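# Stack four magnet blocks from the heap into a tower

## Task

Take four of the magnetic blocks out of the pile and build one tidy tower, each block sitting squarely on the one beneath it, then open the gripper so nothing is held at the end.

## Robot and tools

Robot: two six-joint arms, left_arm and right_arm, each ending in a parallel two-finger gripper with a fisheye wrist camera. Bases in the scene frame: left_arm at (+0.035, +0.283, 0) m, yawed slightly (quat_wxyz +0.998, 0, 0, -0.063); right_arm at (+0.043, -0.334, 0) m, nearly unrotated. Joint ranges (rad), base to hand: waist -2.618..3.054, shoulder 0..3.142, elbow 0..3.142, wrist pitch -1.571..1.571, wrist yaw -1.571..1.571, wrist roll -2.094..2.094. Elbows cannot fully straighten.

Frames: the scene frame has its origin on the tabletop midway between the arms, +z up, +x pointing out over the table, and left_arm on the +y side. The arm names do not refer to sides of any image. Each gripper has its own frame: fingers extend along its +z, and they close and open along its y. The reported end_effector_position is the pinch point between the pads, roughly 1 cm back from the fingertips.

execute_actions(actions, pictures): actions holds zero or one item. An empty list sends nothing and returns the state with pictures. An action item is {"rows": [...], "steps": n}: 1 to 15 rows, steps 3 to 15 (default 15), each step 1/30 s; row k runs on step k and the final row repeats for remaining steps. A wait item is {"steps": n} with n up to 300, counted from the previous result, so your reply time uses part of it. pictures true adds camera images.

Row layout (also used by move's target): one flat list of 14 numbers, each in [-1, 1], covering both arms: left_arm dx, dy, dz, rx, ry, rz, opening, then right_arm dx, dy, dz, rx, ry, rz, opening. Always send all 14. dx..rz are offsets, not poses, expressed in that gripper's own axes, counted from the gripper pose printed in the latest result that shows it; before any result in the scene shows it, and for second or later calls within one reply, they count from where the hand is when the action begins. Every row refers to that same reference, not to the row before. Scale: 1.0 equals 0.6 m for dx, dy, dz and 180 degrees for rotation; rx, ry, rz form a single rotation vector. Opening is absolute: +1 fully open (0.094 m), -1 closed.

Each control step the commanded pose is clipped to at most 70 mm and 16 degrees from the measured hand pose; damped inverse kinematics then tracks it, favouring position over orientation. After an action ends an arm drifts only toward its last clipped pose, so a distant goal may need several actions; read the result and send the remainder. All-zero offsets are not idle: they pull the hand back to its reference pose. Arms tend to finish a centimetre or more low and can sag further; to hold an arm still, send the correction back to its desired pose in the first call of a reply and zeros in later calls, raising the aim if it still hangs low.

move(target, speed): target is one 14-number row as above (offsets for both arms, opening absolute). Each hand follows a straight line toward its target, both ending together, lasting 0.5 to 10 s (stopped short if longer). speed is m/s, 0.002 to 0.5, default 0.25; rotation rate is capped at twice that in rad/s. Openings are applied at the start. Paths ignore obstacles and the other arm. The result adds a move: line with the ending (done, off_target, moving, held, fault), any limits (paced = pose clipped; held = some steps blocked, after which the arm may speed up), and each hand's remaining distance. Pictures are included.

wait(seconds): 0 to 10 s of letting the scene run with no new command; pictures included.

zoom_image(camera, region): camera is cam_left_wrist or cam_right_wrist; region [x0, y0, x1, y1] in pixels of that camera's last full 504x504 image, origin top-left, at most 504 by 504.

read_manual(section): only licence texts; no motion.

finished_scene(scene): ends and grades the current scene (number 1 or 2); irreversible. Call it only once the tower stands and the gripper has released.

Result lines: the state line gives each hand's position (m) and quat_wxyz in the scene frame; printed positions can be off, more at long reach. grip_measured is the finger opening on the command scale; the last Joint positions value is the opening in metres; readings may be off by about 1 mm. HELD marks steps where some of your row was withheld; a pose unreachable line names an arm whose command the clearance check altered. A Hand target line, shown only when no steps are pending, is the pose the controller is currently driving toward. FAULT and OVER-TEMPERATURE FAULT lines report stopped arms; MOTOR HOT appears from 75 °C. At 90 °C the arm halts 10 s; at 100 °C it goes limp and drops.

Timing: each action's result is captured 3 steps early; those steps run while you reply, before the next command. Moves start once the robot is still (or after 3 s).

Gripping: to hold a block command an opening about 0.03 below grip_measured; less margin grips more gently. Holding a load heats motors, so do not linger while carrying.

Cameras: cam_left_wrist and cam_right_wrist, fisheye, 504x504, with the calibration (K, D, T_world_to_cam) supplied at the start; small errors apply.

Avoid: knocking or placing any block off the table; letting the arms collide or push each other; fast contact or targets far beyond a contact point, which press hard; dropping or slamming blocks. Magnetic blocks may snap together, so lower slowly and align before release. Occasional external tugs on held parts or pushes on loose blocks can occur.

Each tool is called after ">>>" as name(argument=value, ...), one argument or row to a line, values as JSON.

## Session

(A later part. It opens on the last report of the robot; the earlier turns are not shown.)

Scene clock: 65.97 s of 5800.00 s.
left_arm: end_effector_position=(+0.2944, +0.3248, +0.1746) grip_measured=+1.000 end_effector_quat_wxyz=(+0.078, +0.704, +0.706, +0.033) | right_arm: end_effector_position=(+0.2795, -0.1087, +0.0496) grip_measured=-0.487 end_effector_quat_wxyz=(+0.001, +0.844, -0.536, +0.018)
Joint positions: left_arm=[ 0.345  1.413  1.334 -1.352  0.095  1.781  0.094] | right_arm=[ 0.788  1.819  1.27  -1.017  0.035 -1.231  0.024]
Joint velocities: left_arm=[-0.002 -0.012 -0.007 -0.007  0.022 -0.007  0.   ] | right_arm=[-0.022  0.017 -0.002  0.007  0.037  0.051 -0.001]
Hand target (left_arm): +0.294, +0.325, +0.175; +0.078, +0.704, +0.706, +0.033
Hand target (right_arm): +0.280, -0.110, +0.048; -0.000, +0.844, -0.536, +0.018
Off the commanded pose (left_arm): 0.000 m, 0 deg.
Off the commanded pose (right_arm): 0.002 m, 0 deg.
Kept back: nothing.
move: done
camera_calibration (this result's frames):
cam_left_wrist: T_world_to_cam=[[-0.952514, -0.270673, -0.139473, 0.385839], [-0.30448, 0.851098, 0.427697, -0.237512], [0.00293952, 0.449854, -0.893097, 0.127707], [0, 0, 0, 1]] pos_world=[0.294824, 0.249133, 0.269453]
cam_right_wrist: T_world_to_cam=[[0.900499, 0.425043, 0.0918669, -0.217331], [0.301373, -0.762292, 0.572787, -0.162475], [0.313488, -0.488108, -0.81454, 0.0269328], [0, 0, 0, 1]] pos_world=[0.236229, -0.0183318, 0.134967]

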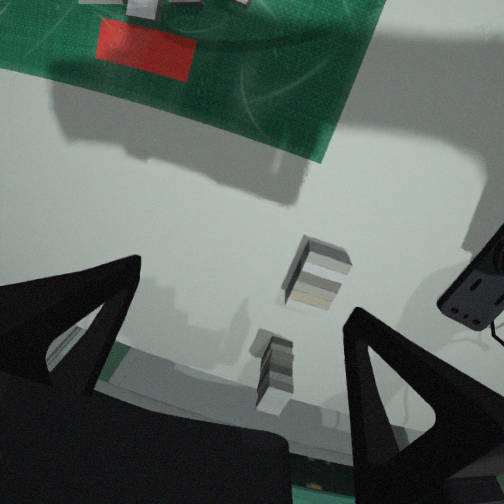

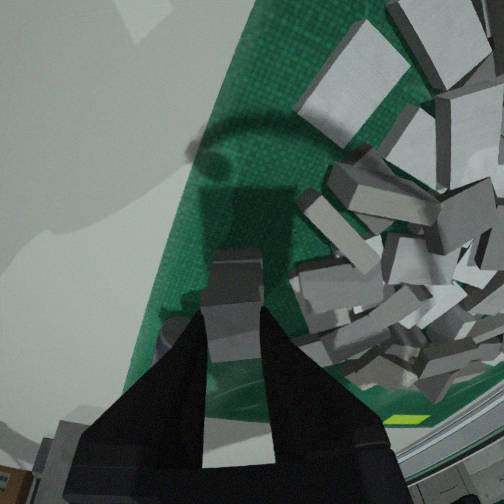

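>>> move(
  target=[0,0,0,0,0,0,1,0,0,0,0,0,0,-0.25],
)

>>> move(
  target=[0,0,0,0,0,0,1,0.006,-0.003,0.046,-0.006,-0.01,0,-0.25],
  speed=0.05,
)

>>> zoom_image(
  camera="cam_right_wrist",
  region=[100,190,380,470],
)

Scene clock: 66.90 s of 5800.00 s.
left_arm: end_effector_position=(+0.2944, +0.3248, +0.1746) grip_measured=+1.000 end_effector_quat_wxyz=(+0.078, +0.704, +0.706, +0.033) | right_arm: end_effector_position=(+0.2799, -0.1083, +0.0496) grip_measured=-0.252 end_effector_quat_wxyz=(+0.000, +0.844, -0.536, +0.018)
Joint positions: left_arm=[ 0.345  1.413  1.334 -1.352  0.095  1.781  0.094] | right_arm=[ 0.788  1.819  1.27  -1.014  0.035 -1.231  0.035]
Joint velocities: left_arm=[-0.002 -0.007 -0.017 -0.051 -0.037 -0.051  0.   ] | right_arm=[-0.002  0.007 -0.002 -0.007 -0.022 -0.066 -0.   ]
Hand target (left_arm): +0.294, +0.325, +0.175; +0.078, +0.704, +0.706, +0.033
Hand target (right_arm): +0.279, -0.109, +0.050; +0.001, +0.844, -0.536, +0.017
Off the commanded pose (left_arm): 0.000 m, 0 deg.
Off the commanded pose (right_arm): 0.001 m, 0 deg.
Kept back: nothing.
move: done
camera_calibration (this result's frames):
cam_left_wrist: T_world_to_cam=[[-0.952514, -0.270673, -0.139473, 0.385839], [-0.30448, 0.851098, 0.427697, -0.237512], [0.00293952, 0.449854, -0.893097, 0.127707], [0, 0, 0, 1]] pos_world=[0.294824, 0.249133, 0.269453]
cam_right_wrist: T_world_to_cam=[[0.900348, 0.424893, 0.0940175, -0.217947], [0.30044, -0.763212, 0.572052, -0.162096], [0.314816, -0.486799, -0.814811, 0.0267869], [0, 0, 0, 1]] pos_world=[0.236495, -0.0180697, 0.135044]

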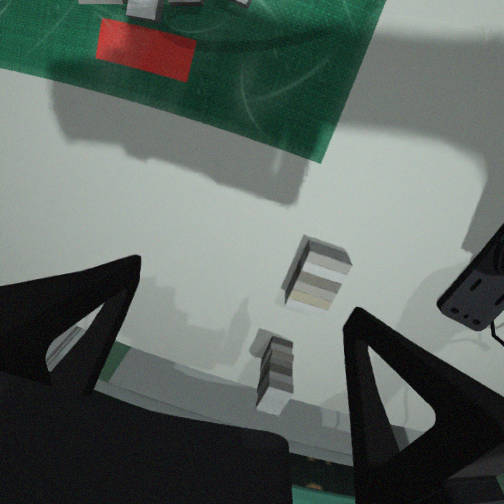

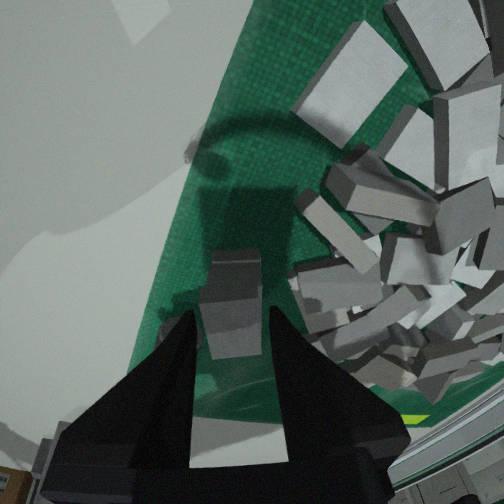

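Scene clock: 67.90 s of 5800.00 s.
left_arm: end_effector_position=(+0.2944, +0.3248, +0.1746) grip_measured=+1.000 end_effector_quat_wxyz=(+0.078, +0.704, +0.706, +0.033) | right_arm: end_effector_position=(+0.2858, -0.1106, +0.0264) grip_measured=-0.252 end_effector_quat_wxyz=(-0.000, +0.845, -0.535, +0.010)
Joint positions: left_arm=[ 0.345  1.413  1.334 -1.352  0.095  1.781  0.094] | right_arm=[ 0.763  1.86   1.226 -0.931  0.02  -1.259  0.035]
Joint velocities: left_arm=[ 0.007 -0.002  0.002  0.007  0.022 -0.037  0.   ] | right_arm=[ 0.007  0.012  0.012 -0.007 -0.007 -0.022  0.001]
Hand target (left_arm): +0.294, +0.325, +0.175; +0.078, +0.704, +0.706, +0.033
Hand target (right_arm): +0.284, -0.111, +0.023; -0.001, +0.844, -0.537, -0.001
Off the commanded pose (left_arm): 0.000 m, 0 deg.
Off the commanded pose (right_arm): 0.005 m, 1 deg.
Kept back: nothing.
move: done
camera_calibration (this result's frames):
cam_left_wrist: T_world_to_cam=[[-0.952514, -0.270673, -0.139473, 0.385839], [-0.30448, 0.851098, 0.427697, -0.237512], [0.00293952, 0.449854, -0.893097, 0.127707], [0, 0, 0, 1]] pos_world=[0.294824, 0.249133, 0.269453]
cam_right_wrist: T_world_to_cam=[[0.900246, 0.426611, 0.0869553, -0.219651], [0.309266, -0.767166, 0.56197, -0.155099], [0.306452, -0.479019, -0.822574, 0.00830498], [0, 0, 0, 1]] pos_world=[0.243161, -0.0213031, 0.113092]

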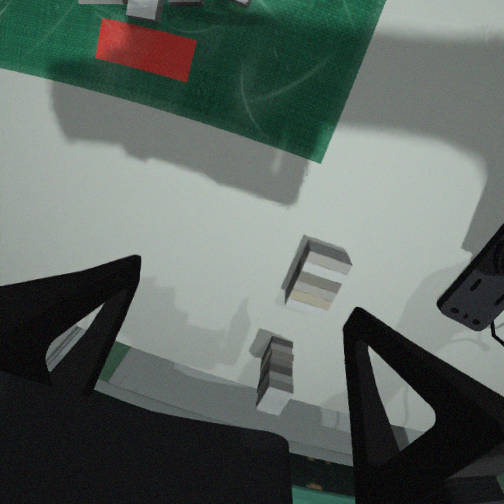

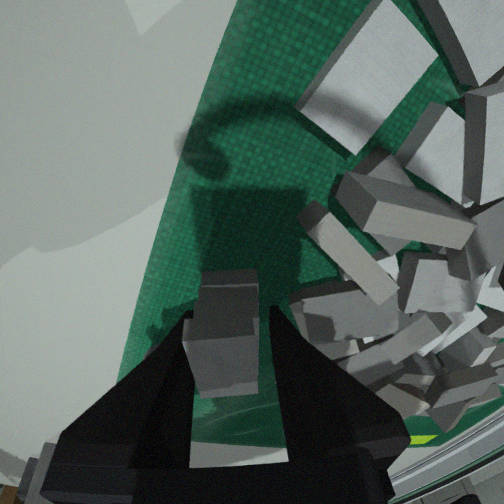

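Region (100, 190, 380, 470) of cam_right_wrist's 504x504 image, scaled by 1.800, with more detail than that image has.

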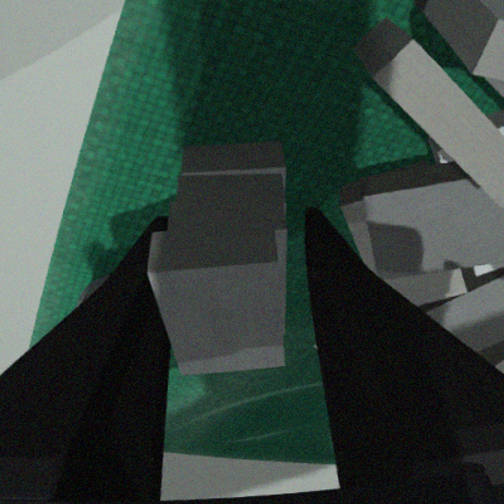

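>>> move(
  target=[0,0,0,0,0,0,1,0,0.007,0.012,0,0,0,-0.25],
  speed=0.03,
)

>>> move(
  target=[0,0,0,0,0,0,1,0,0,0,0,0,0,-0.51],
)

>>> move(
  target=[0,0,0,0,0,0,1,0,0,0,0,0,0,-0.2],
)

>>> move(
  target=[0,0,0,0,0,0,1,0,0,-0.1,0,0,0,-0.2],
  speed=0.1,
)

>>> zoom_image(
  camera="cam_right_wrist",
  region=[140,190,340,390],
)

Scene clock: 68.83 s of 5800.00 s.
left_arm: end_effector_position=(+0.2944, +0.3248, +0.1746) grip_measured=+1.000 end_effector_quat_wxyz=(+0.078, +0.704, +0.706, +0.033) | right_arm: end_effector_position=(+0.2837, -0.1126, +0.0210) grip_measured=-0.252 end_effector_quat_wxyz=(+0.001, +0.845, -0.535, +0.010)
Joint positions: left_arm=[ 0.345  1.413  1.334 -1.352  0.095  1.781  0.094] | right_arm=[ 0.763  1.86   1.203 -0.91   0.02  -1.26   0.035]
Joint velocities: left_arm=[-0.002 -0.007 -0.002  0.095 -0.007 -0.037  0.   ] | right_arm=[-0.002  0.002 -0.002  0.007 -0.022  0.051 -0.001]
Hand target (left_arm): +0.294, +0.325, +0.175; +0.078, +0.704, +0.706, +0.033
Hand target (right_arm): +0.282, -0.112, +0.019; -0.000, +0.845, -0.535, +0.011
Off the commanded pose (left_arm): 0.000 m, 0 deg.
Off the commanded pose (right_arm): 0.002 m, 0 deg.
Kept back: nothing.
move: done
camera_calibration (this result's frames):
cam_left_wrist: T_world_to_cam=[[-0.952514, -0.270673, -0.139473, 0.385839], [-0.30448, 0.851098, 0.427697, -0.237512], [0.00293952, 0.449854, -0.893097, 0.127707], [0, 0, 0, 1]] pos_world=[0.294824, 0.249133, 0.269453]
cam_right_wrist: T_world_to_cam=[[0.900064, 0.427433, 0.0847699, -0.216255], [0.310795, -0.766043, 0.562659, -0.15325], [0.305436, -0.480083, -0.822332, 0.00373058], [0, 0, 0, 1]] pos_world=[0.241133, -0.0231706, 0.107627]

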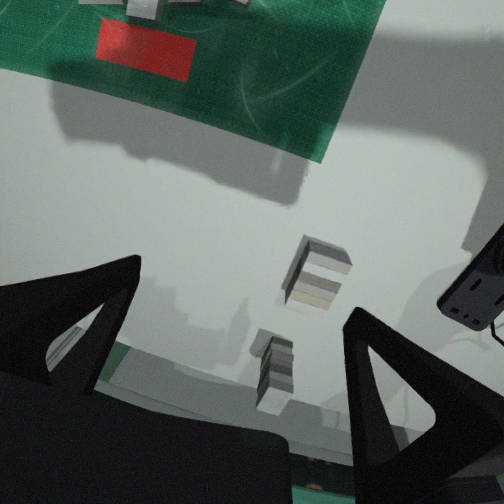

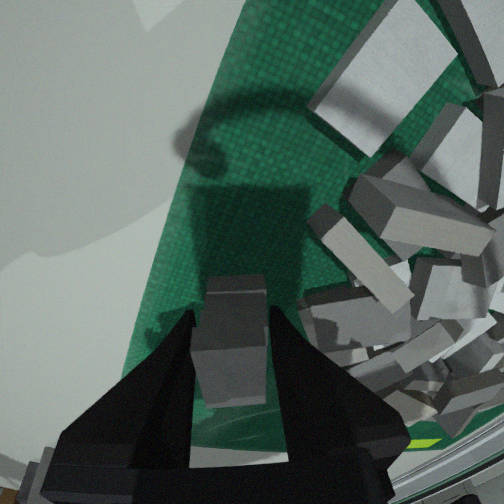

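Scene clock: 69.33 s of 5800.00 s.
left_arm: end_effector_position=(+0.2944, +0.3248, +0.1746) grip_measured=+1.000 end_effector_quat_wxyz=(+0.078, +0.704, +0.706, +0.033) | right_arm: end_effector_position=(+0.2840, -0.1124, +0.0210) grip_measured=-0.464 end_effector_quat_wxyz=(+0.000, +0.845, -0.535, +0.011)
Joint positions: left_arm=[ 0.345  1.413  1.334 -1.352  0.095  1.781  0.094] | right_arm=[ 0.763  1.86   1.203 -0.908  0.021 -1.259  0.025]
Joint velocities: left_arm=[ 0.012 -0.007 -0.017 -0.066  0.037  0.066  0.   ] | right_arm=[-0.017 -0.002 -0.012 -0.037 -0.037  0.007  0.   ]
Hand target (left_arm): +0.294, +0.325, +0.175; +0.078, +0.704, +0.706, +0.033
Hand target (right_arm): +0.284, -0.113, +0.021; +0.001, +0.845, -0.535, +0.010
Off the commanded pose (left_arm): 0.000 m, 0 deg.
Off the commanded pose (right_arm): 0.000 m, 0 deg.
Kept back: nothing.
move: done
camera_calibration (this result's frames):
cam_left_wrist: T_world_to_cam=[[-0.952514, -0.270673, -0.139473, 0.385839], [-0.30448, 0.851098, 0.427697, -0.237512], [0.00293952, 0.449854, -0.893097, 0.127707], [0, 0, 0, 1]] pos_world=[0.294824, 0.249133, 0.269453]
cam_right_wrist: T_world_to_cam=[[0.90011, 0.427022, 0.0863406, -0.216728], [0.309726, -0.766595, 0.562496, -0.152946], [0.306386, -0.479566, -0.82228, 0.00352184], [0, 0, 0, 1]] pos_world=[0.241371, -0.0230114, 0.10764]

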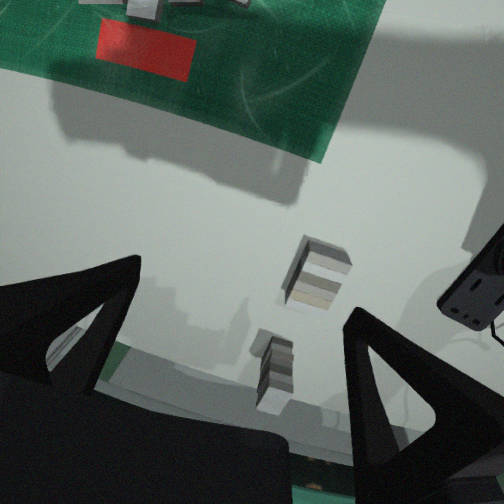

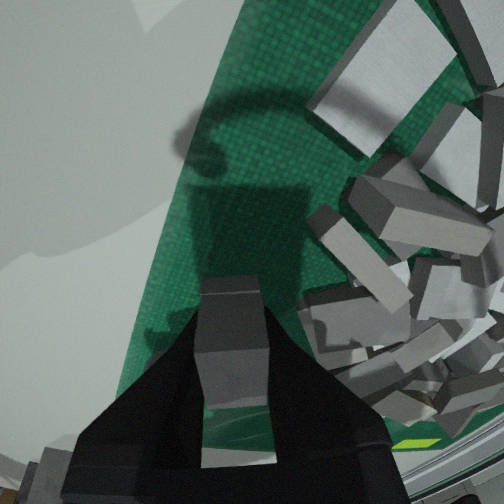

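Scene clock: 69.83 s of 5800.00 s.
left_arm: end_effector_position=(+0.2944, +0.3248, +0.1746) grip_measured=+1.000 end_effector_quat_wxyz=(+0.078, +0.704, +0.706, +0.033) | right_arm: end_effector_position=(+0.2840, -0.1124, +0.0210) grip_measured=-0.202 end_effector_quat_wxyz=(+0.000, +0.845, -0.535, +0.011)
Joint positions: left_arm=[ 0.345  1.413  1.334 -1.352  0.095  1.781  0.094] | right_arm=[ 0.763  1.86   1.203 -0.908  0.021 -1.259  0.038]
Joint velocities: left_arm=[ 0.007  0.002 -0.007  0.007 -0.037  0.081  0.   ] | right_arm=[ 0.002 -0.012 -0.007  0.037 -0.037 -0.037 -0.   ]
Hand target (left_arm): +0.294, +0.325, +0.175; +0.078, +0.704, +0.706, +0.033
Hand target (right_arm): +0.284, -0.112, +0.021; +0.000, +0.845, -0.535, +0.011
Off the commanded pose (left_arm): 0.000 m, 0 deg.
Off the commanded pose (right_arm): 0.000 m, 0 deg.
Kept back: nothing.
move: done
camera_calibration (this result's frames):
cam_left_wrist: T_world_to_cam=[[-0.952514, -0.270673, -0.139473, 0.385839], [-0.30448, 0.851098, 0.427697, -0.237512], [0.00293952, 0.449854, -0.893097, 0.127707], [0, 0, 0, 1]] pos_world=[0.294824, 0.249133, 0.269453]
cam_right_wrist: T_world_to_cam=[[0.90011, 0.427022, 0.0863406, -0.216728], [0.309726, -0.766595, 0.562496, -0.152946], [0.306386, -0.479566, -0.82228, 0.00352184], [0, 0, 0, 1]] pos_world=[0.241371, -0.0230114, 0.10764]

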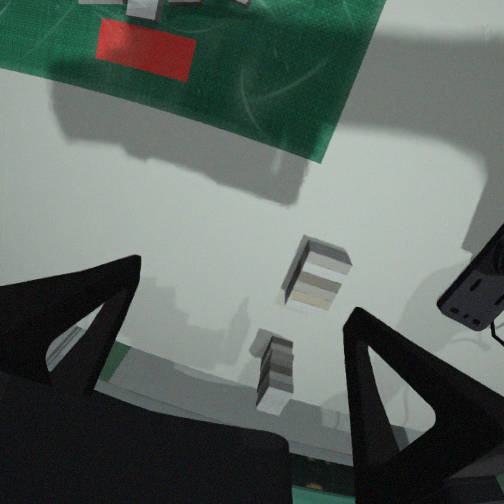

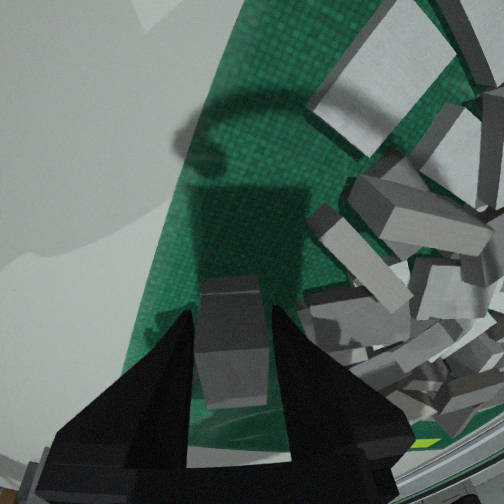

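Scene clock: 71.03 s of 5800.00 s.
left_arm: end_effector_position=(+0.2944, +0.3248, +0.1746) grip_measured=+1.000 end_effector_quat_wxyz=(+0.078, +0.704, +0.706, +0.033) | right_arm: end_effector_position=(+0.2791, -0.1170, +0.0684) grip_measured=-0.202 end_effector_quat_wxyz=(+0.016, +0.845, -0.535, +0.007)
Joint positions: left_arm=[ 0.345  1.413  1.334 -1.352  0.095  1.781  0.094] | right_arm=[ 0.763  1.808  1.334 -1.125  0.021 -1.259  0.038]
Joint velocities: left_arm=[-0.007  0.002 -0.007 -0.007  0.022  0.022  0.   ] | right_arm=[ 0.012 -0.017 -0.002 -0.037  0.037  0.095  0.   ]
Hand target (left_arm): +0.294, +0.325, +0.175; +0.078, +0.704, +0.706, +0.033
Hand target (right_arm): +0.282, -0.112, +0.081; +0.000, +0.845, -0.535, +0.011
Off the commanded pose (left_arm): 0.000 m, 0 deg.
Off the commanded pose (right_arm): 0.014 m, 2 deg.
Kept back: nothing.
move: off_target (right_arm)
camera_calibration (this result's frames):
cam_left_wrist: T_world_to_cam=[[-0.952514, -0.270673, -0.139473, 0.385839], [-0.30448, 0.851098, 0.427697, -0.237512], [0.00293952, 0.449854, -0.893097, 0.127707], [0, 0, 0, 1]] pos_world=[0.294824, 0.249133, 0.269453]
cam_right_wrist: T_world_to_cam=[[0.901801, 0.428648, 0.0549224, -0.212598], [0.323328, -0.753562, 0.572366, -0.184592], [0.286731, -0.498402, -0.818157, 0.044736], [0, 0, 0, 1]] pos_world=[0.238578, -0.0256755, 0.153932]

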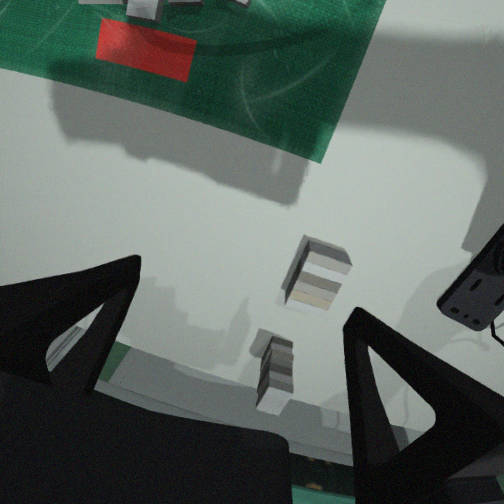

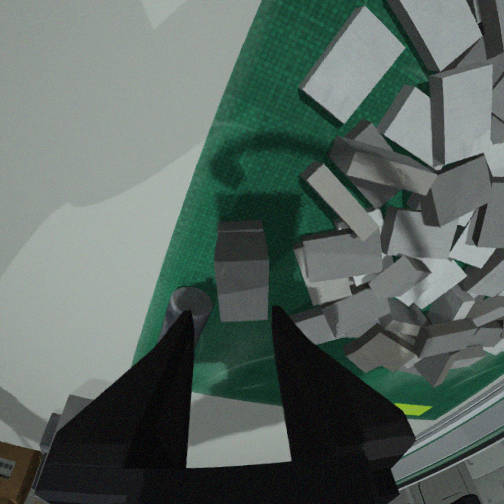

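Region (140, 190, 340, 390) of cam_right_wrist's 504x504 image, scaled by 2.520, with more detail than that image has.

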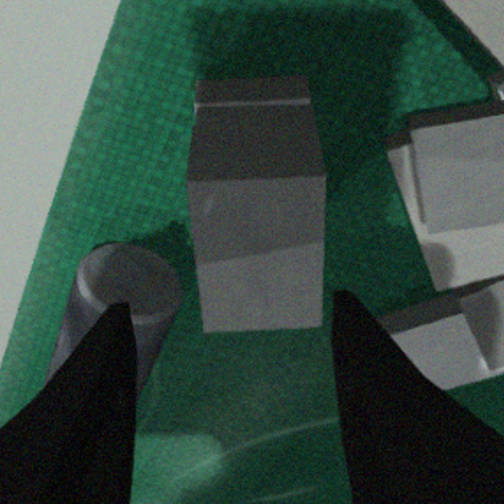

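>>> move(
  target=[0,0,0,0,0,0,1,-0.0055,-0.012,-0.02,0,0,0.5,0.2],
  speed=0.5,
)

Scene clock: 73.60 s of 5800.00 s.
left_arm: end_effector_position=(+0.2944, +0.3248, +0.1746) grip_measured=+1.000 end_effector_quat_wxyz=(+0.078, +0.704, +0.706, +0.033) | right_arm: end_effector_position=(+0.2797, -0.1165, +0.0753) grip_measured=+0.198 end_effector_quat_wxyz=(-0.014, -0.222, +0.975, -0.021)
Joint positions: left_arm=[ 0.345  1.413  1.334 -1.352  0.095  1.781  0.094] | right_arm=[ 0.763  1.822  1.378 -1.173  0.021  0.305  0.056]
Joint velocities: left_arm=[ 0.002 -0.002 -0.007 -0.007 -0.095 -0.022  0.   ] | right_arm=[-0.012 -0.012  0.007 -0.007  0.125  0.051  0.002]
Hand target (left_arm): +0.294, +0.325, +0.175; +0.078, +0.704, +0.706, +0.033
Hand target (right_arm): +0.284, -0.111, +0.080; -0.007, -0.219, +0.976, -0.016
Off the commanded pose (left_arm): 0.000 m, 0 deg.
Off the commanded pose (right_arm): 0.009 m, 1 deg.
Kept back: nothing.
move: done
camera_calibration (this result's frames):
cam_left_wrist: T_world_to_cam=[[-0.952514, -0.270673, -0.139473, 0.385839], [-0.30448, 0.851098, 0.427697, -0.237512], [0.00293952, 0.449854, -0.893097, 0.127707], [0, 0, 0, 1]] pos_world=[0.294824, 0.249133, 0.269453]
cam_right_wrist: T_world_to_cam=[[0.433703, -0.894463, 0.108798, -0.241012], [-0.760215, -0.298416, 0.57708, 0.167383], [-0.48371, -0.332991, -0.809408, 0.284589], [0, 0, 0, 1]] pos_world=[0.369433, -0.070861, 0.159977]

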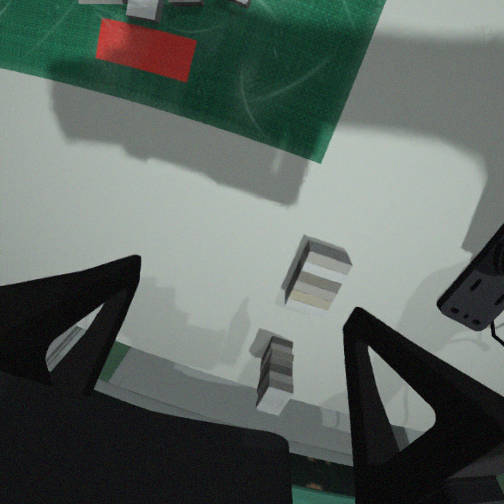

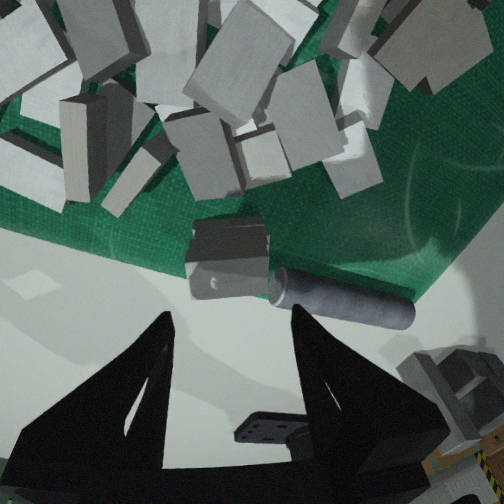

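>>> zoom_image(
  camera="cam_right_wrist",
  region=[165,195,295,325],
)

Region (165, 195, 295, 325) of cam_right_wrist's 504x504 image, scaled by 3.877, with more detail than that image has.

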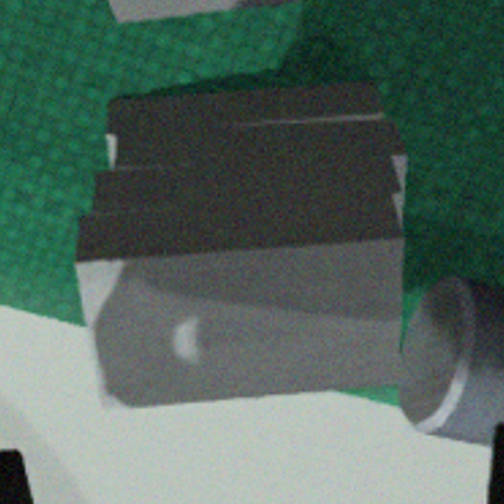

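>>> move(
  target=[0,0,0,0,0,0,1,-0.02,0.003,0.03,-0.011,-0.012,0,0.1],
  speed=0.08,
)

Scene clock: 74.77 s of 5800.00 s.
left_arm: end_effector_position=(+0.2944, +0.3248, +0.1746) grip_measured=+1.000 end_effector_quat_wxyz=(+0.078, +0.704, +0.706, +0.033) | right_arm: end_effector_position=(+0.2880, -0.1094, +0.0607) grip_measured=+0.102 end_effector_quat_wxyz=(+0.001, -0.224, +0.975, -0.003)
Joint positions: left_arm=[ 0.345  1.413  1.334 -1.352  0.095  1.781  0.094] | right_arm=[ 0.754  1.833  1.335 -1.073  0.007  0.292  0.052]
Joint velocities: left_arm=[ 0.012 -0.002  0.012  0.022  0.051  0.066  0.   ] | right_arm=[-0.017 -0.012 -0.012  0.022 -0.022  0.007 -0.001]
Hand target (left_arm): +0.294, +0.325, +0.175; +0.078, +0.704, +0.706, +0.033
Hand target (right_arm): +0.290, -0.110, +0.057; +0.000, -0.222, +0.975, +0.001
Off the commanded pose (left_arm): 0.000 m, 0 deg.
Off the commanded pose (right_arm): 0.004 m, 1 deg.
Kept back: nothing.
move: done
camera_calibration (this result's frames):
cam_left_wrist: T_world_to_cam=[[-0.952514, -0.270673, -0.139473, 0.385839], [-0.30448, 0.851098, 0.427697, -0.237512], [0.00293952, 0.449854, -0.893097, 0.127707], [0, 0, 0, 1]] pos_world=[0.294824, 0.249133, 0.269453]
cam_right_wrist: T_world_to_cam=[[0.43563, -0.896347, 0.0823947, -0.235805], [-0.771856, -0.324889, 0.546521, 0.18656], [-0.463104, -0.301678, -0.833382, 0.278048], [0, 0, 0, 1]] pos_world=[0.375486, -0.0668707, 0.14919]

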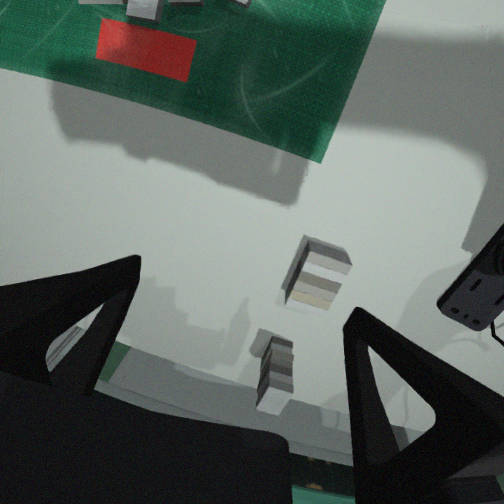

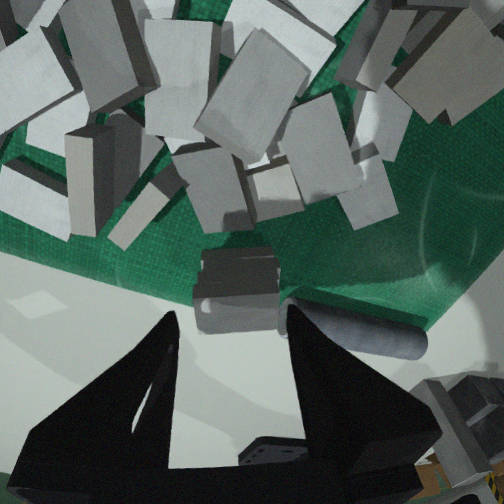

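>>> move(
  target=[0,0,0,0,0,0,1,-0.003,-0.008,0.04,0,0,0,0.1],
  speed=0.05,
)

Scene clock: 75.93 s of 5800.00 s.
left_arm: end_effector_position=(+0.2944, +0.3248, +0.1746) grip_measured=+1.000 end_effector_quat_wxyz=(+0.078, +0.704, +0.706, +0.033) | right_arm: end_effector_position=(+0.2894, -0.1111, +0.0401) grip_measured=+0.102 end_effector_quat_wxyz=(-0.000, -0.226, +0.974, -0.004)
Joint positions: left_arm=[ 0.345  1.413  1.334 -1.352  0.095  1.781  0.094] | right_arm=[ 0.747  1.859  1.282 -0.998  0.007  0.281  0.052]
Joint velocities: left_arm=[ 0.007  0.012  0.012  0.037 -0.081  0.007  0.   ] | right_arm=[ 0.012  0.002 -0.002 -0.007 -0.022  0.051  0.   ]
Hand target (left_arm): +0.294, +0.325, +0.175; +0.078, +0.704, +0.706, +0.033
Hand target (right_arm): +0.292, -0.113, +0.037; +0.002, -0.224, +0.975, -0.003
Off the commanded pose (left_arm): 0.000 m, 0 deg.
Off the commanded pose (right_arm): 0.005 m, 0 deg.
Kept back: nothing.
move: done
camera_calibration (this result's frames):
cam_left_wrist: T_world_to_cam=[[-0.952514, -0.270673, -0.139473, 0.385839], [-0.30448, 0.851098, 0.427697, -0.237512], [0.00293952, 0.449854, -0.893097, 0.127707], [0, 0, 0, 1]] pos_world=[0.294824, 0.249133, 0.269453]
cam_right_wrist: T_world_to_cam=[[0.43894, -0.894675, 0.0829923, -0.237049], [-0.76917, -0.326402, 0.549399, 0.197287], [-0.464445, -0.304988, -0.831428, 0.260964], [0, 0, 0, 1]] pos_world=[0.377001, -0.0680958, 0.128257]

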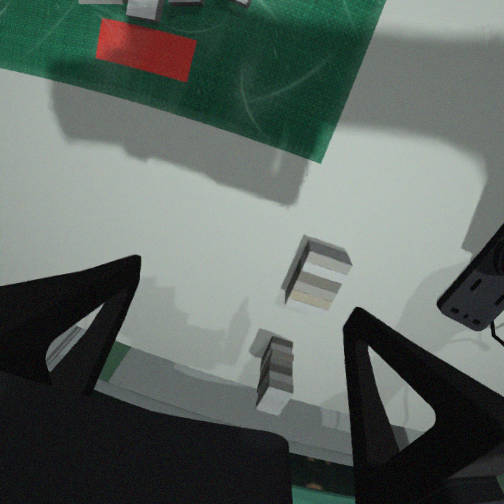

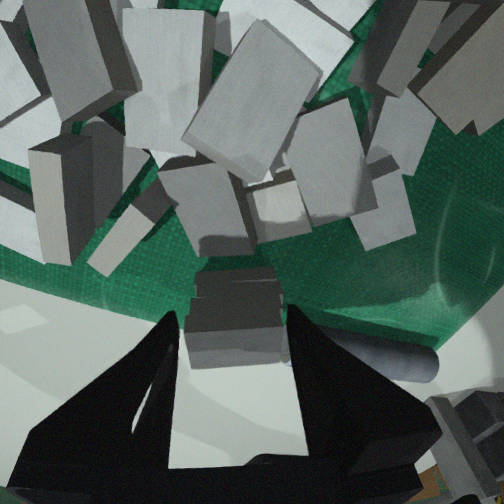

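>>> move(
  target=[0,0,0,0,0,0,1,0,-0.005,0.033,0,0,0.008,0.04],
  speed=0.03,
)

Scene clock: 77.07 s of 5800.00 s.
left_arm: end_effector_position=(+0.2944, +0.3248, +0.1746) grip_measured=+1.000 end_effector_quat_wxyz=(+0.078, +0.704, +0.706, +0.033) | right_arm: end_effector_position=(+0.2886, -0.1120, +0.0312) grip_measured=+0.042 end_effector_quat_wxyz=(-0.001, -0.221, +0.975, -0.005)
Joint positions: left_arm=[ 0.345  1.413  1.334 -1.352  0.095  1.781  0.094] | right_arm=[ 0.747  1.868  1.257 -0.965  0.008  0.291  0.049]
Joint velocities: left_arm=[ 0.017  0.002  0.007 -0.066  0.007 -0.022  0.   ] | right_arm=[ 0.002 -0.012  0.002 -0.051 -0.066 -0.022 -0.003]
Hand target (left_arm): +0.294, +0.325, +0.175; +0.078, +0.704, +0.706, +0.033
Hand target (right_arm): +0.291, -0.114, +0.021; -0.000, -0.214, +0.977, -0.004
Off the commanded pose (left_arm): 0.000 m, 0 deg.
Off the commanded pose (right_arm): 0.011 m, 1 deg.
Kept back: nothing.
move: off_target (right_arm)
camera_calibration (this result's frames):
cam_left_wrist: T_world_to_cam=[[-0.952514, -0.270673, -0.139473, 0.385839], [-0.30448, 0.851098, 0.427697, -0.237512], [0.00293952, 0.449854, -0.893097, 0.127707], [0, 0, 0, 1]] pos_world=[0.294824, 0.249133, 0.269453]
cam_right_wrist: T_world_to_cam=[[0.430094, -0.898851, 0.0841766, -0.234694], [-0.772072, -0.317894, 0.550317, 0.203114], [-0.467894, -0.301678, -0.830702, 0.254311], [0, 0, 0, 1]] pos_world=[0.37675, -0.0696662, 0.119235]

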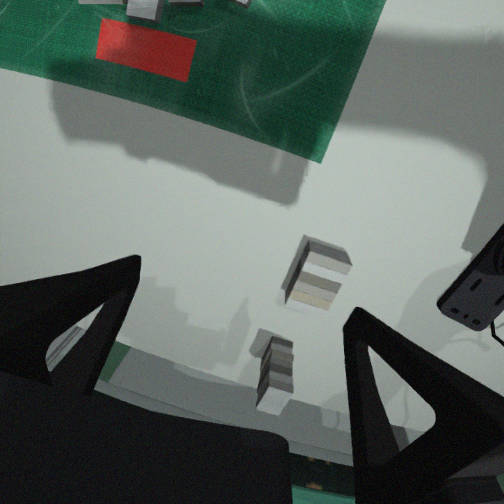

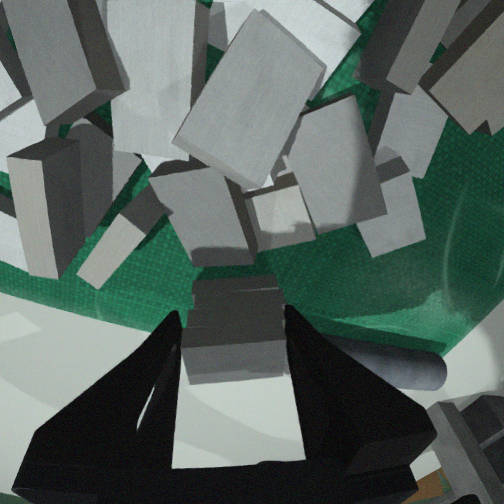

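>>> move(
  target=[0,0,0,0,0,0,1,-0.004,0,-0.005,0,0,0,-0.07],
  speed=0.03,
)

>>> move(
  target=[0,0,0,0,0,0,1,0,0,0.018,0,0,0,-0.07],
  speed=0.02,
)

>>> zoom_image(
  camera="cam_right_wrist",
  region=[140,240,340,440],
)

Scene clock: 78.00 s of 5800.00 s.
left_arm: end_effector_position=(+0.2944, +0.3248, +0.1746) grip_measured=+1.000 end_effector_quat_wxyz=(+0.078, +0.704, +0.706, +0.033) | right_arm: end_effector_position=(+0.2891, -0.1137, +0.0312) grip_measured=-0.068 end_effector_quat_wxyz=(+0.000, -0.221, +0.975, -0.009)
Joint positions: left_arm=[ 0.345  1.413  1.334 -1.352  0.095  1.781  0.094] | right_arm=[ 0.747  1.868  1.257 -0.969  0.016  0.292  0.044]
Joint velocities: left_arm=[-0.007 -0.002 -0.017 -0.051  0.007  0.037  0.   ] | right_arm=[-0.002 -0.017 -0.017 -0.007  0.007 -0.022 -0.001]
Hand target (left_arm): +0.294, +0.325, +0.175; +0.078, +0.704, +0.706, +0.033
Hand target (right_arm): +0.291, -0.111, +0.034; -0.000, -0.221, +0.975, -0.005
Off the commanded pose (left_arm): 0.000 m, 0 deg.
Off the commanded pose (right_arm): 0.004 m, 1 deg.
Kept back: nothing.
move: done
camera_calibration (this result's frames):
cam_left_wrist: T_world_to_cam=[[-0.952514, -0.270673, -0.139473, 0.385839], [-0.30448, 0.851098, 0.427697, -0.237512], [0.00293952, 0.449854, -0.893097, 0.127707], [0, 0, 0, 1]] pos_world=[0.294824, 0.249133, 0.269453]
cam_right_wrist: T_world_to_cam=[[0.429167, -0.898369, 0.0935321, -0.236402], [-0.774143, -0.312509, 0.550491, 0.204079], [-0.465314, -0.30866, -0.829585, 0.252431], [0, 0, 0, 1]] pos_world=[0.376902, -0.0706842, 0.119181]

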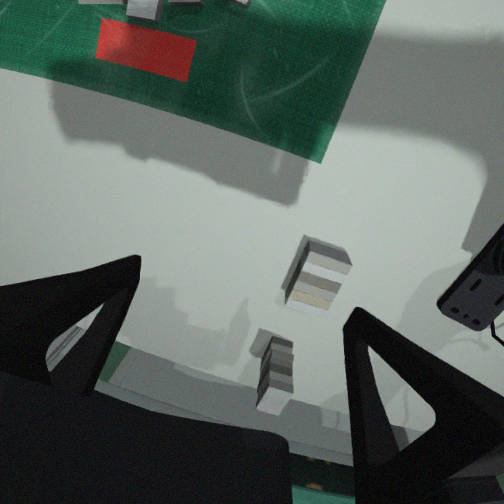

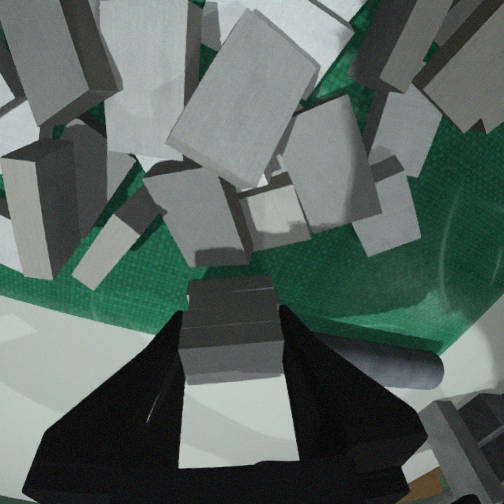

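Scene clock: 78.77 s of 5800.00 s.
left_arm: end_effector_position=(+0.2944, +0.3248, +0.1746) grip_measured=+1.000 end_effector_quat_wxyz=(+0.078, +0.704, +0.706, +0.033) | right_arm: end_effector_position=(+0.2894, -0.1135, +0.0312) grip_measured=-0.068 end_effector_quat_wxyz=(+0.001, -0.221, +0.975, -0.009)
Joint positions: left_arm=[ 0.345  1.413  1.334 -1.352  0.095  1.781  0.094] | right_arm=[ 0.747  1.868  1.257 -0.967  0.017  0.292  0.044]
Joint velocities: left_arm=[ 0.007  0.007  0.022 -0.066 -0.037  0.007  0.   ] | right_arm=[ 0.002  0.007 -0.017 -0.11   0.066 -0.007  0.001]
Hand target (left_arm): +0.294, +0.325, +0.175; +0.078, +0.704, +0.706, +0.033
Hand target (right_arm): +0.289, -0.114, +0.021; -0.000, -0.221, +0.975, -0.010
Off the commanded pose (left_arm): 0.000 m, 0 deg.
Off the commanded pose (right_arm): 0.011 m, 0 deg.
Kept back: nothing.
move: off_target (right_arm)
camera_calibration (this result's frames):
cam_left_wrist: T_world_to_cam=[[-0.952514, -0.270673, -0.139473, 0.385839], [-0.30448, 0.851098, 0.427697, -0.237512], [0.00293952, 0.449854, -0.893097, 0.127707], [0, 0, 0, 1]] pos_world=[0.294824, 0.249133, 0.269453]
cam_right_wrist: T_world_to_cam=[[0.429019, -0.89841, 0.0938232, -0.236394], [-0.775045, -0.312767, 0.549074, 0.204692], [-0.463949, -0.308281, -0.830491, 0.252327], [0, 0, 0, 1]] pos_world=[0.37713, -0.07057, 0.119344]

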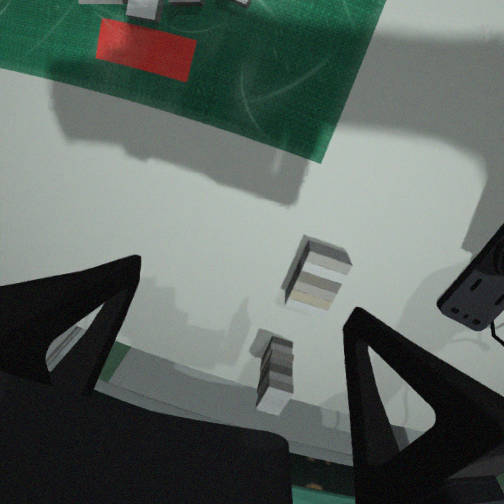

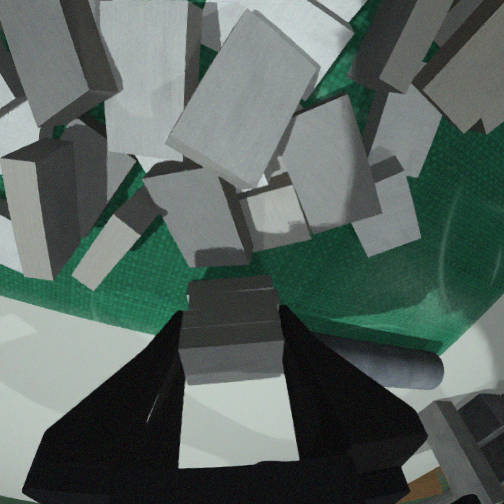

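Region (140, 240, 340, 440) of cam_right_wrist's 504x504 image, scaled by 2.520, with more detail than that image has.

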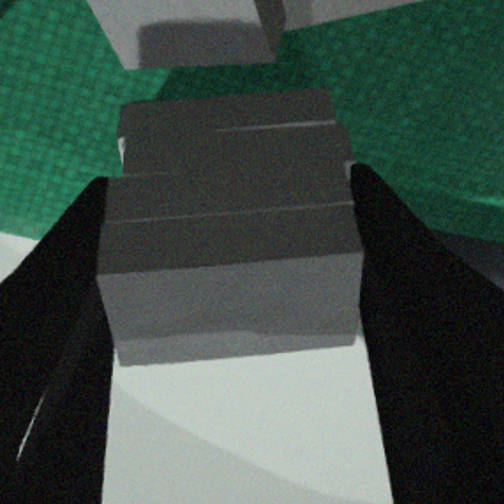

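>>> move(
  target=[0,0,0,0,0,0,1,-0.014,0.002,-0.012,0.004,0,0,0.02],
  speed=0.03,
)

>>> move(
  target=[0,0,0,0,0,0,1,0,0,0.02,0,0,0,0.02],
  speed=0.02,
)

>>> zoom_image(
  camera="cam_right_wrist",
  region=[140,240,340,440],
)

Scene clock: 80.67 s of 5800.00 s.
left_arm: end_effector_position=(+0.2944, +0.3248, +0.1746) grip_measured=+1.000 end_effector_quat_wxyz=(+0.078, +0.704, +0.706, +0.033) | right_arm: end_effector_position=(+0.2904, -0.1125, +0.0339) grip_measured=+0.018 end_effector_quat_wxyz=(-0.007, -0.221, +0.975, -0.013)
Joint positions: left_arm=[ 0.345  1.413  1.334 -1.352  0.095  1.781  0.094] | right_arm=[ 0.747  1.884  1.29  -1.001  0.016  0.292  0.048]
Joint velocities: left_arm=[-0.012 -0.007 -0.007 -0.051  0.007 -0.022  0.   ] | right_arm=[-0.002  0.017  0.012 -0.022 -0.095 -0.022 -0.   ]
Hand target (left_arm): +0.294, +0.325, +0.175; +0.078, +0.704, +0.706, +0.033
Hand target (right_arm): +0.296, -0.109, +0.038; +0.002, -0.221, +0.975, -0.015
Off the commanded pose (left_arm): 0.000 m, 0 deg.
Off the commanded pose (right_arm): 0.008 m, 1 deg.
Kept back: nothing.
move: done
camera_calibration (this result's frames):
cam_left_wrist: T_world_to_cam=[[-0.952514, -0.270673, -0.139473, 0.385839], [-0.30448, 0.851098, 0.427697, -0.237512], [0.00293952, 0.449854, -0.893097, 0.127707], [0, 0, 0, 1]] pos_world=[0.294824, 0.249133, 0.269453]
cam_right_wrist: T_world_to_cam=[[0.430276, -0.897363, 0.0979925, -0.236518], [-0.767697, -0.306659, 0.562674, 0.202318], [-0.474872, -0.317334, -0.820851, 0.257158], [0, 0, 0, 1]] pos_world=[0.379205, -0.0685948, 0.120426]

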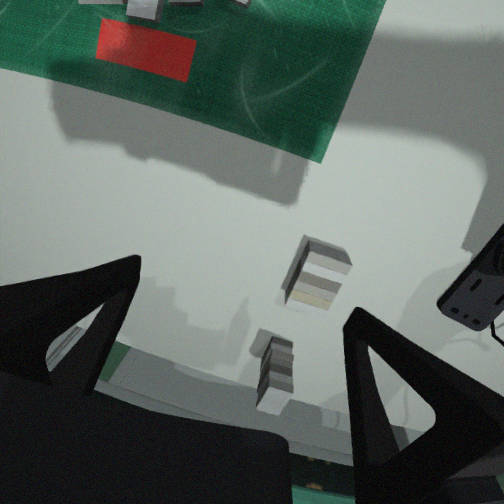

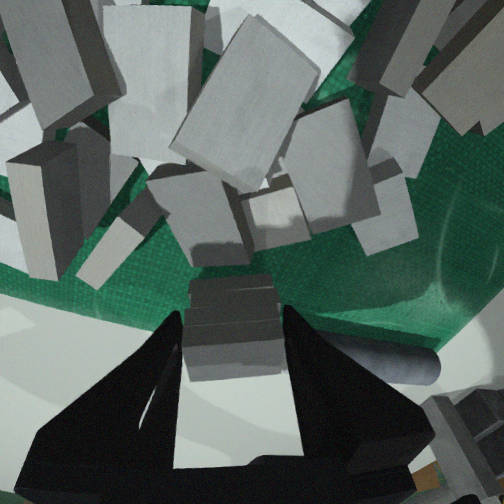

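Scene clock: 81.57 s of 5800.00 s.
left_arm: end_effector_position=(+0.2944, +0.3248, +0.1746) grip_measured=+1.000 end_effector_quat_wxyz=(+0.078, +0.704, +0.706, +0.033) | right_arm: end_effector_position=(+0.2900, -0.1128, +0.0256) grip_measured=+0.018 end_effector_quat_wxyz=(-0.008, -0.221, +0.975, -0.014)
Joint positions: left_arm=[ 0.345  1.413  1.334 -1.352  0.095  1.781  0.094] | right_arm=[ 0.747  1.897  1.271 -0.973  0.016  0.292  0.048]
Joint velocities: left_arm=[-0.007 -0.002 -0.007  0.11   0.037 -0.037  0.   ] | right_arm=[ 0.007  0.017 -0.002  0.037  0.037 -0.022 -0.   ]
Hand target (left_arm): +0.294, +0.325, +0.175; +0.078, +0.704, +0.706, +0.033
Hand target (right_arm): +0.290, -0.113, +0.022; -0.007, -0.221, +0.975, -0.013
Off the commanded pose (left_arm): 0.000 m, 0 deg.
Off the commanded pose (right_arm): 0.004 m, 0 deg.
Kept back: nothing.
move: done
camera_calibration (this result's frames):
cam_left_wrist: T_world_to_cam=[[-0.952514, -0.270673, -0.139473, 0.385839], [-0.30448, 0.851098, 0.427697, -0.237512], [0.00293952, 0.449854, -0.893097, 0.127707], [0, 0, 0, 1]] pos_world=[0.294824, 0.249133, 0.269453]
cam_right_wrist: T_world_to_cam=[[0.430471, -0.897186, 0.0987517, -0.235885], [-0.766582, -0.305647, 0.56474, 0.206402], [-0.476494, -0.318806, -0.819339, 0.250311], [0, 0, 0, 1]] pos_world=[0.379037, -0.0687465, 0.11182]

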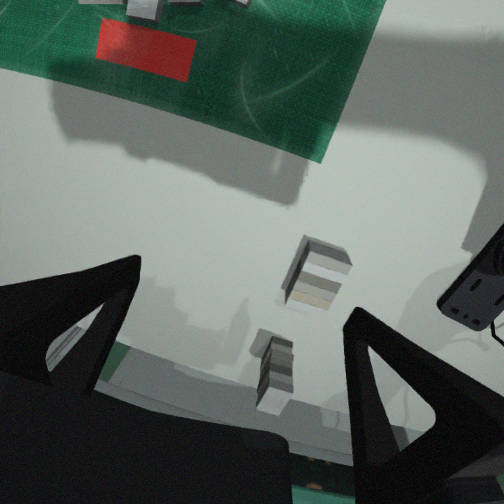

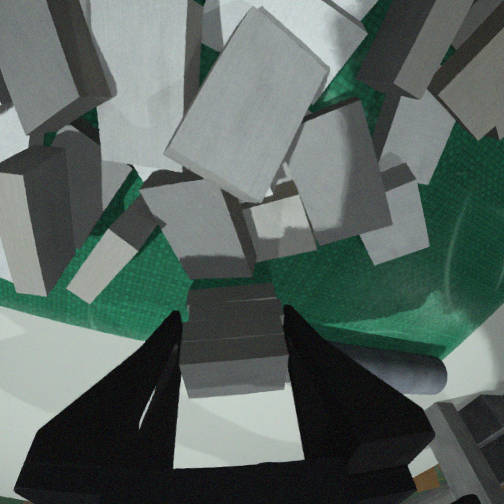

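Region (140, 240, 340, 440) of cam_right_wrist's 504x504 image, scaled by 2.520, with more detail than that image has.

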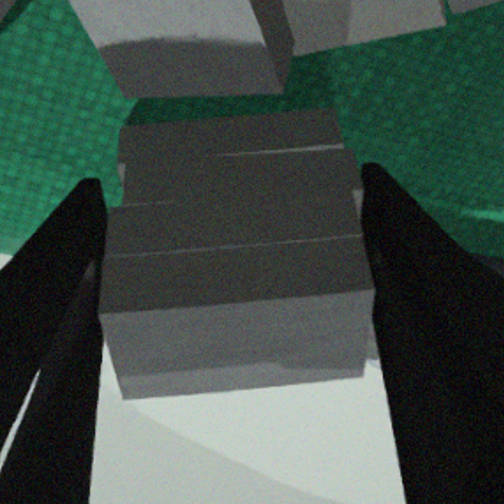

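Cleared. Continue down, fixing roll (sign was opposite).

>>> move(
  target=[0,0,0,0,0,0,1,0,0.002,0.012,-0.008,0,0,0.02],
  speed=0.02,
)

Scene clock: 82.67 s of 5800.00 s.
left_arm: end_effector_position=(+0.2944, +0.3248, +0.1746) grip_measured=+1.000 end_effector_quat_wxyz=(+0.078, +0.704, +0.706, +0.033) | right_arm: end_effector_position=(+0.2892, -0.1117, +0.0227) grip_measured=+0.018 end_effector_quat_wxyz=(-0.007, -0.222, +0.975, -0.009)
Joint positions: left_arm=[ 0.345  1.413  1.334 -1.352  0.095  1.781  0.094] | right_arm=[ 0.747  1.897  1.259 -0.955  0.009  0.289  0.048]
Joint velocities: left_arm=[-0.002 -0.017 -0.007 -0.081 -0.022 -0.007  0.   ] | right_arm=[-0.012 -0.002 -0.012  0.022 -0.095 -0.037 -0.001]
Hand target (left_arm): +0.294, +0.325, +0.175; +0.078, +0.704, +0.706, +0.033
Hand target (right_arm): +0.290, -0.112, +0.018; -0.011, -0.221, +0.975, -0.002
Off the commanded pose (left_arm): 0.000 m, 0 deg.
Off the commanded pose (right_arm): 0.004 m, 1 deg.
Kept back: nothing.
move: done
camera_calibration (this result's frames):
cam_left_wrist: T_world_to_cam=[[-0.952514, -0.270673, -0.139473, 0.385839], [-0.30448, 0.851098, 0.427697, -0.237512], [0.00293952, 0.449854, -0.893097, 0.127707], [0, 0, 0, 1]] pos_world=[0.294824, 0.249133, 0.269453]
cam_right_wrist: T_world_to_cam=[[0.433499, -0.896659, 0.089892, -0.234876], [-0.764868, -0.313358, 0.562835, 0.206449], [-0.476503, -0.312744, -0.821666, 0.248641], [0, 0, 0, 1]] pos_world=[0.378203, -0.06815, 0.109217]

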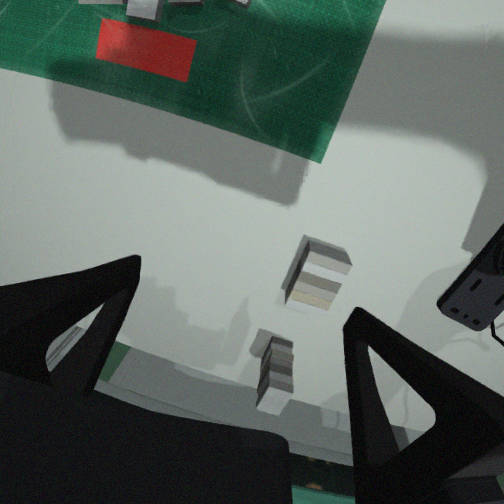

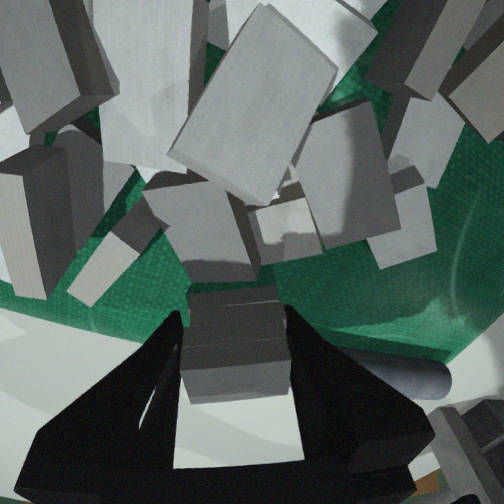

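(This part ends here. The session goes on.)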